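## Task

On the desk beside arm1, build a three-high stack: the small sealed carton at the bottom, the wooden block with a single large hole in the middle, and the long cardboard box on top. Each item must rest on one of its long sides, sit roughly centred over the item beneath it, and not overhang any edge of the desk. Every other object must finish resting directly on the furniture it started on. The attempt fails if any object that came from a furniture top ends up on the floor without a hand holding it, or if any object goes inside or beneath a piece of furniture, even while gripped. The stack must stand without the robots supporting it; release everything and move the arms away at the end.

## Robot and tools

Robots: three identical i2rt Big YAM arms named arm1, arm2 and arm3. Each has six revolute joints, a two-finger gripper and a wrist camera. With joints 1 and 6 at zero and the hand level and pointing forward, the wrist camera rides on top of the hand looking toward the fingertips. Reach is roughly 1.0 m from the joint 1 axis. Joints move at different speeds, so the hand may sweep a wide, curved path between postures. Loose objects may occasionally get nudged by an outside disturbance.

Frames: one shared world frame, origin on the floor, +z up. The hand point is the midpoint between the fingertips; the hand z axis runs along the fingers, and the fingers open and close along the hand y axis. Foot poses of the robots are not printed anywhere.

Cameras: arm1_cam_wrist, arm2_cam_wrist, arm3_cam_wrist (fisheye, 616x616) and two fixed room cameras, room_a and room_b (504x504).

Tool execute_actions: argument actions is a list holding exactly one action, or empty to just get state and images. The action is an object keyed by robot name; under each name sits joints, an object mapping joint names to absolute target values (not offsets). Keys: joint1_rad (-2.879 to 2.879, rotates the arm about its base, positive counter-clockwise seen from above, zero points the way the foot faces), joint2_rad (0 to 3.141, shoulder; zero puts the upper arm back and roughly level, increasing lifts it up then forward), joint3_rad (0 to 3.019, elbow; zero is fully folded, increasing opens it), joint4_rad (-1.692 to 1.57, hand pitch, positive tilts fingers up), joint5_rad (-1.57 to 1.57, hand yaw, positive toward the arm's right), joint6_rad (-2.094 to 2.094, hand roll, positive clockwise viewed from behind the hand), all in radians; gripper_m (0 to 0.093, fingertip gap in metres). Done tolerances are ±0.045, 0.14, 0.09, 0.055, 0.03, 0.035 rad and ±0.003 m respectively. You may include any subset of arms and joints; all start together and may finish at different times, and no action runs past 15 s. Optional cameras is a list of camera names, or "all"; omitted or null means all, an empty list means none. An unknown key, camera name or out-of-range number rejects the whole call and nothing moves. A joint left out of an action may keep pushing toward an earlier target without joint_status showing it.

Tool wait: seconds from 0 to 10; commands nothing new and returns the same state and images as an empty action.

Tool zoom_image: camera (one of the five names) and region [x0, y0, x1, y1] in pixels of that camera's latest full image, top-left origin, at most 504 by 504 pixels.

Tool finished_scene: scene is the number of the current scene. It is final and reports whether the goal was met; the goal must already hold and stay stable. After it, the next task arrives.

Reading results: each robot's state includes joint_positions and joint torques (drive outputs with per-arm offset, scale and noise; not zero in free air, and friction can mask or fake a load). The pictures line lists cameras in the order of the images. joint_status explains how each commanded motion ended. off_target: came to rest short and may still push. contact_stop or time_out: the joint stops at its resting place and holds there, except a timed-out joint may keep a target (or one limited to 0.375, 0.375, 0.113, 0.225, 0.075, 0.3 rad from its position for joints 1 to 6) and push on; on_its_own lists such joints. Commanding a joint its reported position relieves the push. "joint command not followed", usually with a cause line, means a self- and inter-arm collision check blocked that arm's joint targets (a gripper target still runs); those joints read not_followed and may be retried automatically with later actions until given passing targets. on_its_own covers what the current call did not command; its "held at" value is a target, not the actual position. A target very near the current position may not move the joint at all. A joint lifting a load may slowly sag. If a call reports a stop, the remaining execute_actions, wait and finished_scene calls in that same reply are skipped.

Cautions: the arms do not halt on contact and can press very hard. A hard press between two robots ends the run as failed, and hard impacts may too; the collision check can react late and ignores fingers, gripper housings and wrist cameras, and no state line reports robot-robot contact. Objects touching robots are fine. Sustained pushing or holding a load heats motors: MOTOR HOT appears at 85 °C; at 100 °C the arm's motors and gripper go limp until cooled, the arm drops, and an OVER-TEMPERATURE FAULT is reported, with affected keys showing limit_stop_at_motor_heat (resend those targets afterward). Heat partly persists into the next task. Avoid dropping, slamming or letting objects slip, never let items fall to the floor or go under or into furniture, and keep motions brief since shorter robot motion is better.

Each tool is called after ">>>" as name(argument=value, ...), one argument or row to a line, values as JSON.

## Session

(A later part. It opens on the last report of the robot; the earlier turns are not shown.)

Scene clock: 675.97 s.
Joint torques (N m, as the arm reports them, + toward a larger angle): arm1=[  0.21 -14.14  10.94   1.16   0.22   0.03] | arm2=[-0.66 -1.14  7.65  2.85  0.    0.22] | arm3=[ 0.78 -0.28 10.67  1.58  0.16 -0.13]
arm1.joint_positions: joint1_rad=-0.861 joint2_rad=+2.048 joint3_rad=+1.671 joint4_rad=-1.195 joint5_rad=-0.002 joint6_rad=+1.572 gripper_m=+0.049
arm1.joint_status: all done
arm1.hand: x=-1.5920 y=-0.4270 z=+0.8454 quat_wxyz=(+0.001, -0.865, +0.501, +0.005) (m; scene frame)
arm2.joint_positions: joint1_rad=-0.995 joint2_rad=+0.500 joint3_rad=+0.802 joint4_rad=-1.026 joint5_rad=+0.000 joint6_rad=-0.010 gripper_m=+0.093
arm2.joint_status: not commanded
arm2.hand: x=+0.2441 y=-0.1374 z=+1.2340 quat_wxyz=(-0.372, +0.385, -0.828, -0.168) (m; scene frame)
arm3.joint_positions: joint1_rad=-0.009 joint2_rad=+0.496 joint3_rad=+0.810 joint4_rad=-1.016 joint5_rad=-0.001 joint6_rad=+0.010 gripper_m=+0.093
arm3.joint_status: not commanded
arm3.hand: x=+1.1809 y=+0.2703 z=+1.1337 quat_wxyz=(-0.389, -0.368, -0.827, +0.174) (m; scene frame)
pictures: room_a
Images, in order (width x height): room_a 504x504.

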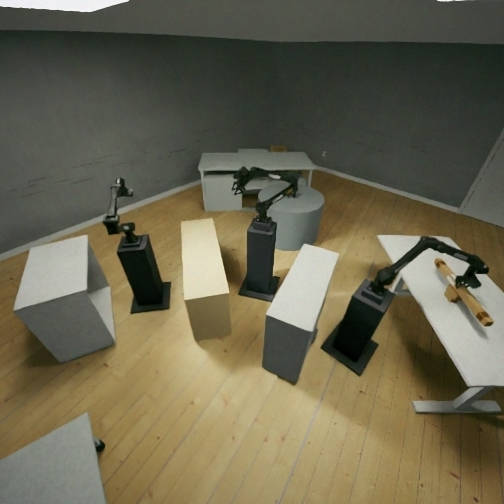

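Contact. Release and lift.

>>> execute_actions(
  actions=[
    {"arm1":{"joints":{"joint2_rad":2.04,"joint4_rad":-1.195,"gripper_m":0.093}}},
  ],
  cameras=[],
)

>>> execute_actions(
  actions=[
    {"arm1":{"joints":{"joint2_rad":1.8,"joint3_rad":1.75,"joint4_rad":-1.5}}},
  ],
  cameras=["room_a","arm1_cam_wrist"],
)

>>> zoom_image(
  camera="room_a",
  region=[404, 230, 504, 330],
)

Scene clock: 684.50 s.
Joint torques (N m, as the arm reports them, + toward a larger angle): arm1=[  0.18 -18.38  10.98   0.29   0.21   0.03] | arm2=[-0.78 -0.5   7.7   2.92  0.04  0.19] | arm3=[ 0.78 -0.28 10.67  1.58  0.16 -0.13]
arm1.joint_positions: joint1_rad=-0.861 joint2_rad=+2.047 joint3_rad=+1.671 joint4_rad=-1.195 joint5_rad=-0.002 joint6_rad=+1.573 gripper_m=+0.093
arm1.joint_status: all done
arm1.hand: x=-1.5921 y=-0.4270 z=+0.8460 quat_wxyz=(+0.001, -0.865, +0.501, +0.006) (m; scene frame)
arm2.joint_positions: joint1_rad=-0.995 joint2_rad=+0.500 joint3_rad=+0.802 joint4_rad=-1.026 joint5_rad=+0.000 joint6_rad=-0.010 gripper_m=+0.093
arm2.joint_status: not commanded
arm2.hand: x=+0.2441 y=-0.1374 z=+1.2340 quat_wxyz=(-0.372, +0.385, -0.828, -0.168) (m; scene frame)
arm3.joint_positions: joint1_rad=-0.009 joint2_rad=+0.496 joint3_rad=+0.810 joint4_rad=-1.016 joint5_rad=-0.001 joint6_rad=+0.010 gripper_m=+0.093
arm3.joint_status: not commanded
arm3.hand: x=+1.1809 y=+0.2703 z=+1.1337 quat_wxyz=(-0.389, -0.368, -0.827, +0.174) (m; scene frame)
pictures: none
No camera images: the call's "cameras" was empty. Leave "cameras" out to get every camera's image.

Scene clock: 685.83 s.
Joint torques (N m, as the arm reports them, + toward a larger angle): arm1=[  0.24 -13.42  12.18  -0.21   0.21   0.03] | arm2=[-0.58 -0.88  7.77  2.85  0.04  0.23] | arm3=[ 0.78 -0.28 10.67  1.59  0.16 -0.13]
arm1.joint_positions: joint1_rad=-0.861 joint2_rad=+1.781 joint3_rad=+1.735 joint4_rad=-1.486 joint5_rad=-0.002 joint6_rad=+1.573 gripper_m=+0.093
arm1.joint_status: all done
arm1.hand: x=-1.5447 y=-0.4022 z=+1.0194 quat_wxyz=(-0.016, -0.865, +0.501, +0.016) (m; scene frame)
arm2.joint_positions: joint1_rad=-0.995 joint2_rad=+0.500 joint3_rad=+0.802 joint4_rad=-1.026 joint5_rad=+0.000 joint6_rad=-0.010 gripper_m=+0.093
arm2.joint_status: not commanded
arm2.hand: x=+0.2441 y=-0.1374 z=+1.2340 quat_wxyz=(-0.372, +0.385, -0.828, -0.168) (m; scene frame)
arm3.joint_positions: joint1_rad=-0.009 joint2_rad=+0.496 joint3_rad=+0.810 joint4_rad=-1.016 joint5_rad=-0.001 joint6_rad=+0.010 gripper_m=+0.093
arm3.joint_status: not commanded
arm3.hand: x=+1.1809 y=+0.2703 z=+1.1337 quat_wxyz=(-0.389, -0.368, -0.827, +0.174) (m; scene frame)
pictures: arm1_cam_wrist, room_a
Images, in order (width x height): arm1_cam_wrist 616x616, room_a 504x504.

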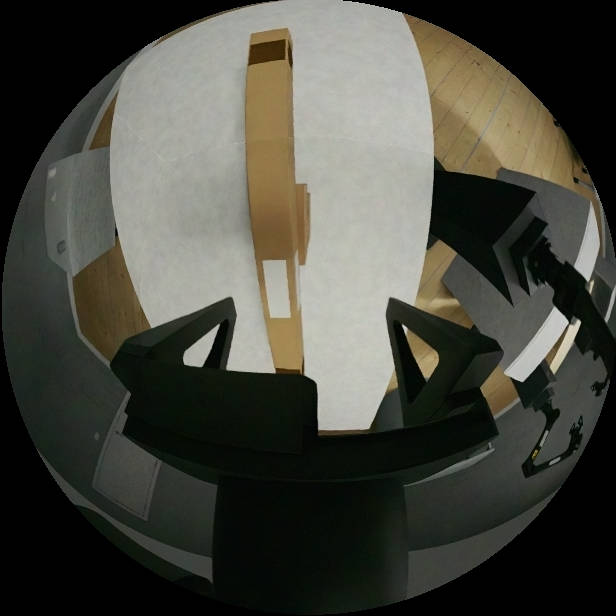

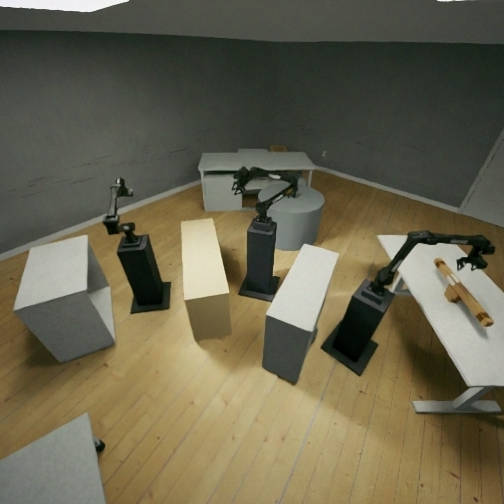

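Region (404, 230, 504, 330) of room_a's 504x504 image, scaled by 5.040, with more detail than that image has.

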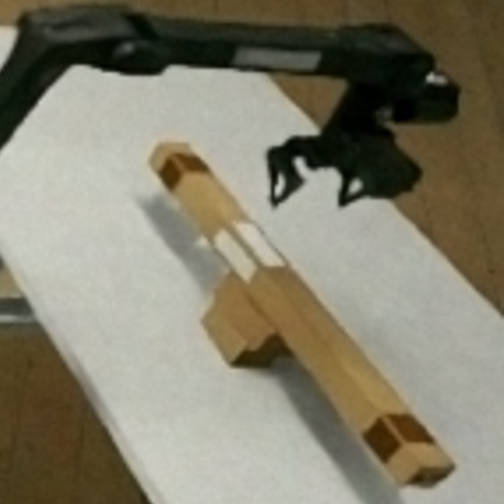

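>>> execute_actions(
  actions=[
    {"arm1":{"joints":{"joint2_rad":1.1,"joint3_rad":1.4}}},
  ],
  cameras=["room_a"],
)

>>> finished_scene(
  scene=1,
)

Scene clock: 694.73 s.
Joint torques (N m, as the arm reports them, + toward a larger angle): arm1=[ 0.39 -3.78 10.89  0.56  0.2   0.  ] | arm2=[-0.6  -0.89  7.85  2.76  0.02  0.2 ] | arm3=[ 0.81 -0.25 10.68  1.58  0.16 -0.13]
arm1.joint_positions: joint1_rad=-0.861 joint2_rad=+1.093 joint3_rad=+1.401 joint4_rad=-1.487 joint5_rad=-0.002 joint6_rad=+1.573 gripper_m=+0.093
arm1.joint_status: all done
arm1.hand: x=-1.3762 y=-0.3076 z=+1.1818 quat_wxyz=(-0.168, -0.849, +0.490, +0.103) (m; scene frame)
arm2.joint_positions: joint1_rad=-0.995 joint2_rad=+0.500 joint3_rad=+0.802 joint4_rad=-1.026 joint5_rad=+0.000 joint6_rad=-0.010 gripper_m=+0.093
arm2.joint_status: not commanded
arm2.hand: x=+0.2441 y=-0.1374 z=+1.2340 quat_wxyz=(-0.372, +0.385, -0.828, -0.168) (m; scene frame)
arm3.joint_positions: joint1_rad=-0.009 joint2_rad=+0.496 joint3_rad=+0.810 joint4_rad=-1.016 joint5_rad=-0.001 joint6_rad=+0.010 gripper_m=+0.093
arm3.joint_status: not commanded
arm3.hand: x=+1.1809 y=+0.2703 z=+1.1337 quat_wxyz=(-0.389, -0.368, -0.827, +0.174) (m; scene frame)
pictures: room_a
Images, in order (width x height): room_a 504x504.

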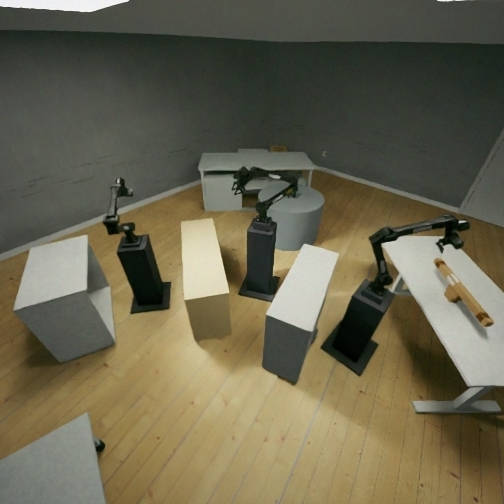

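The scene is finished: the task was done.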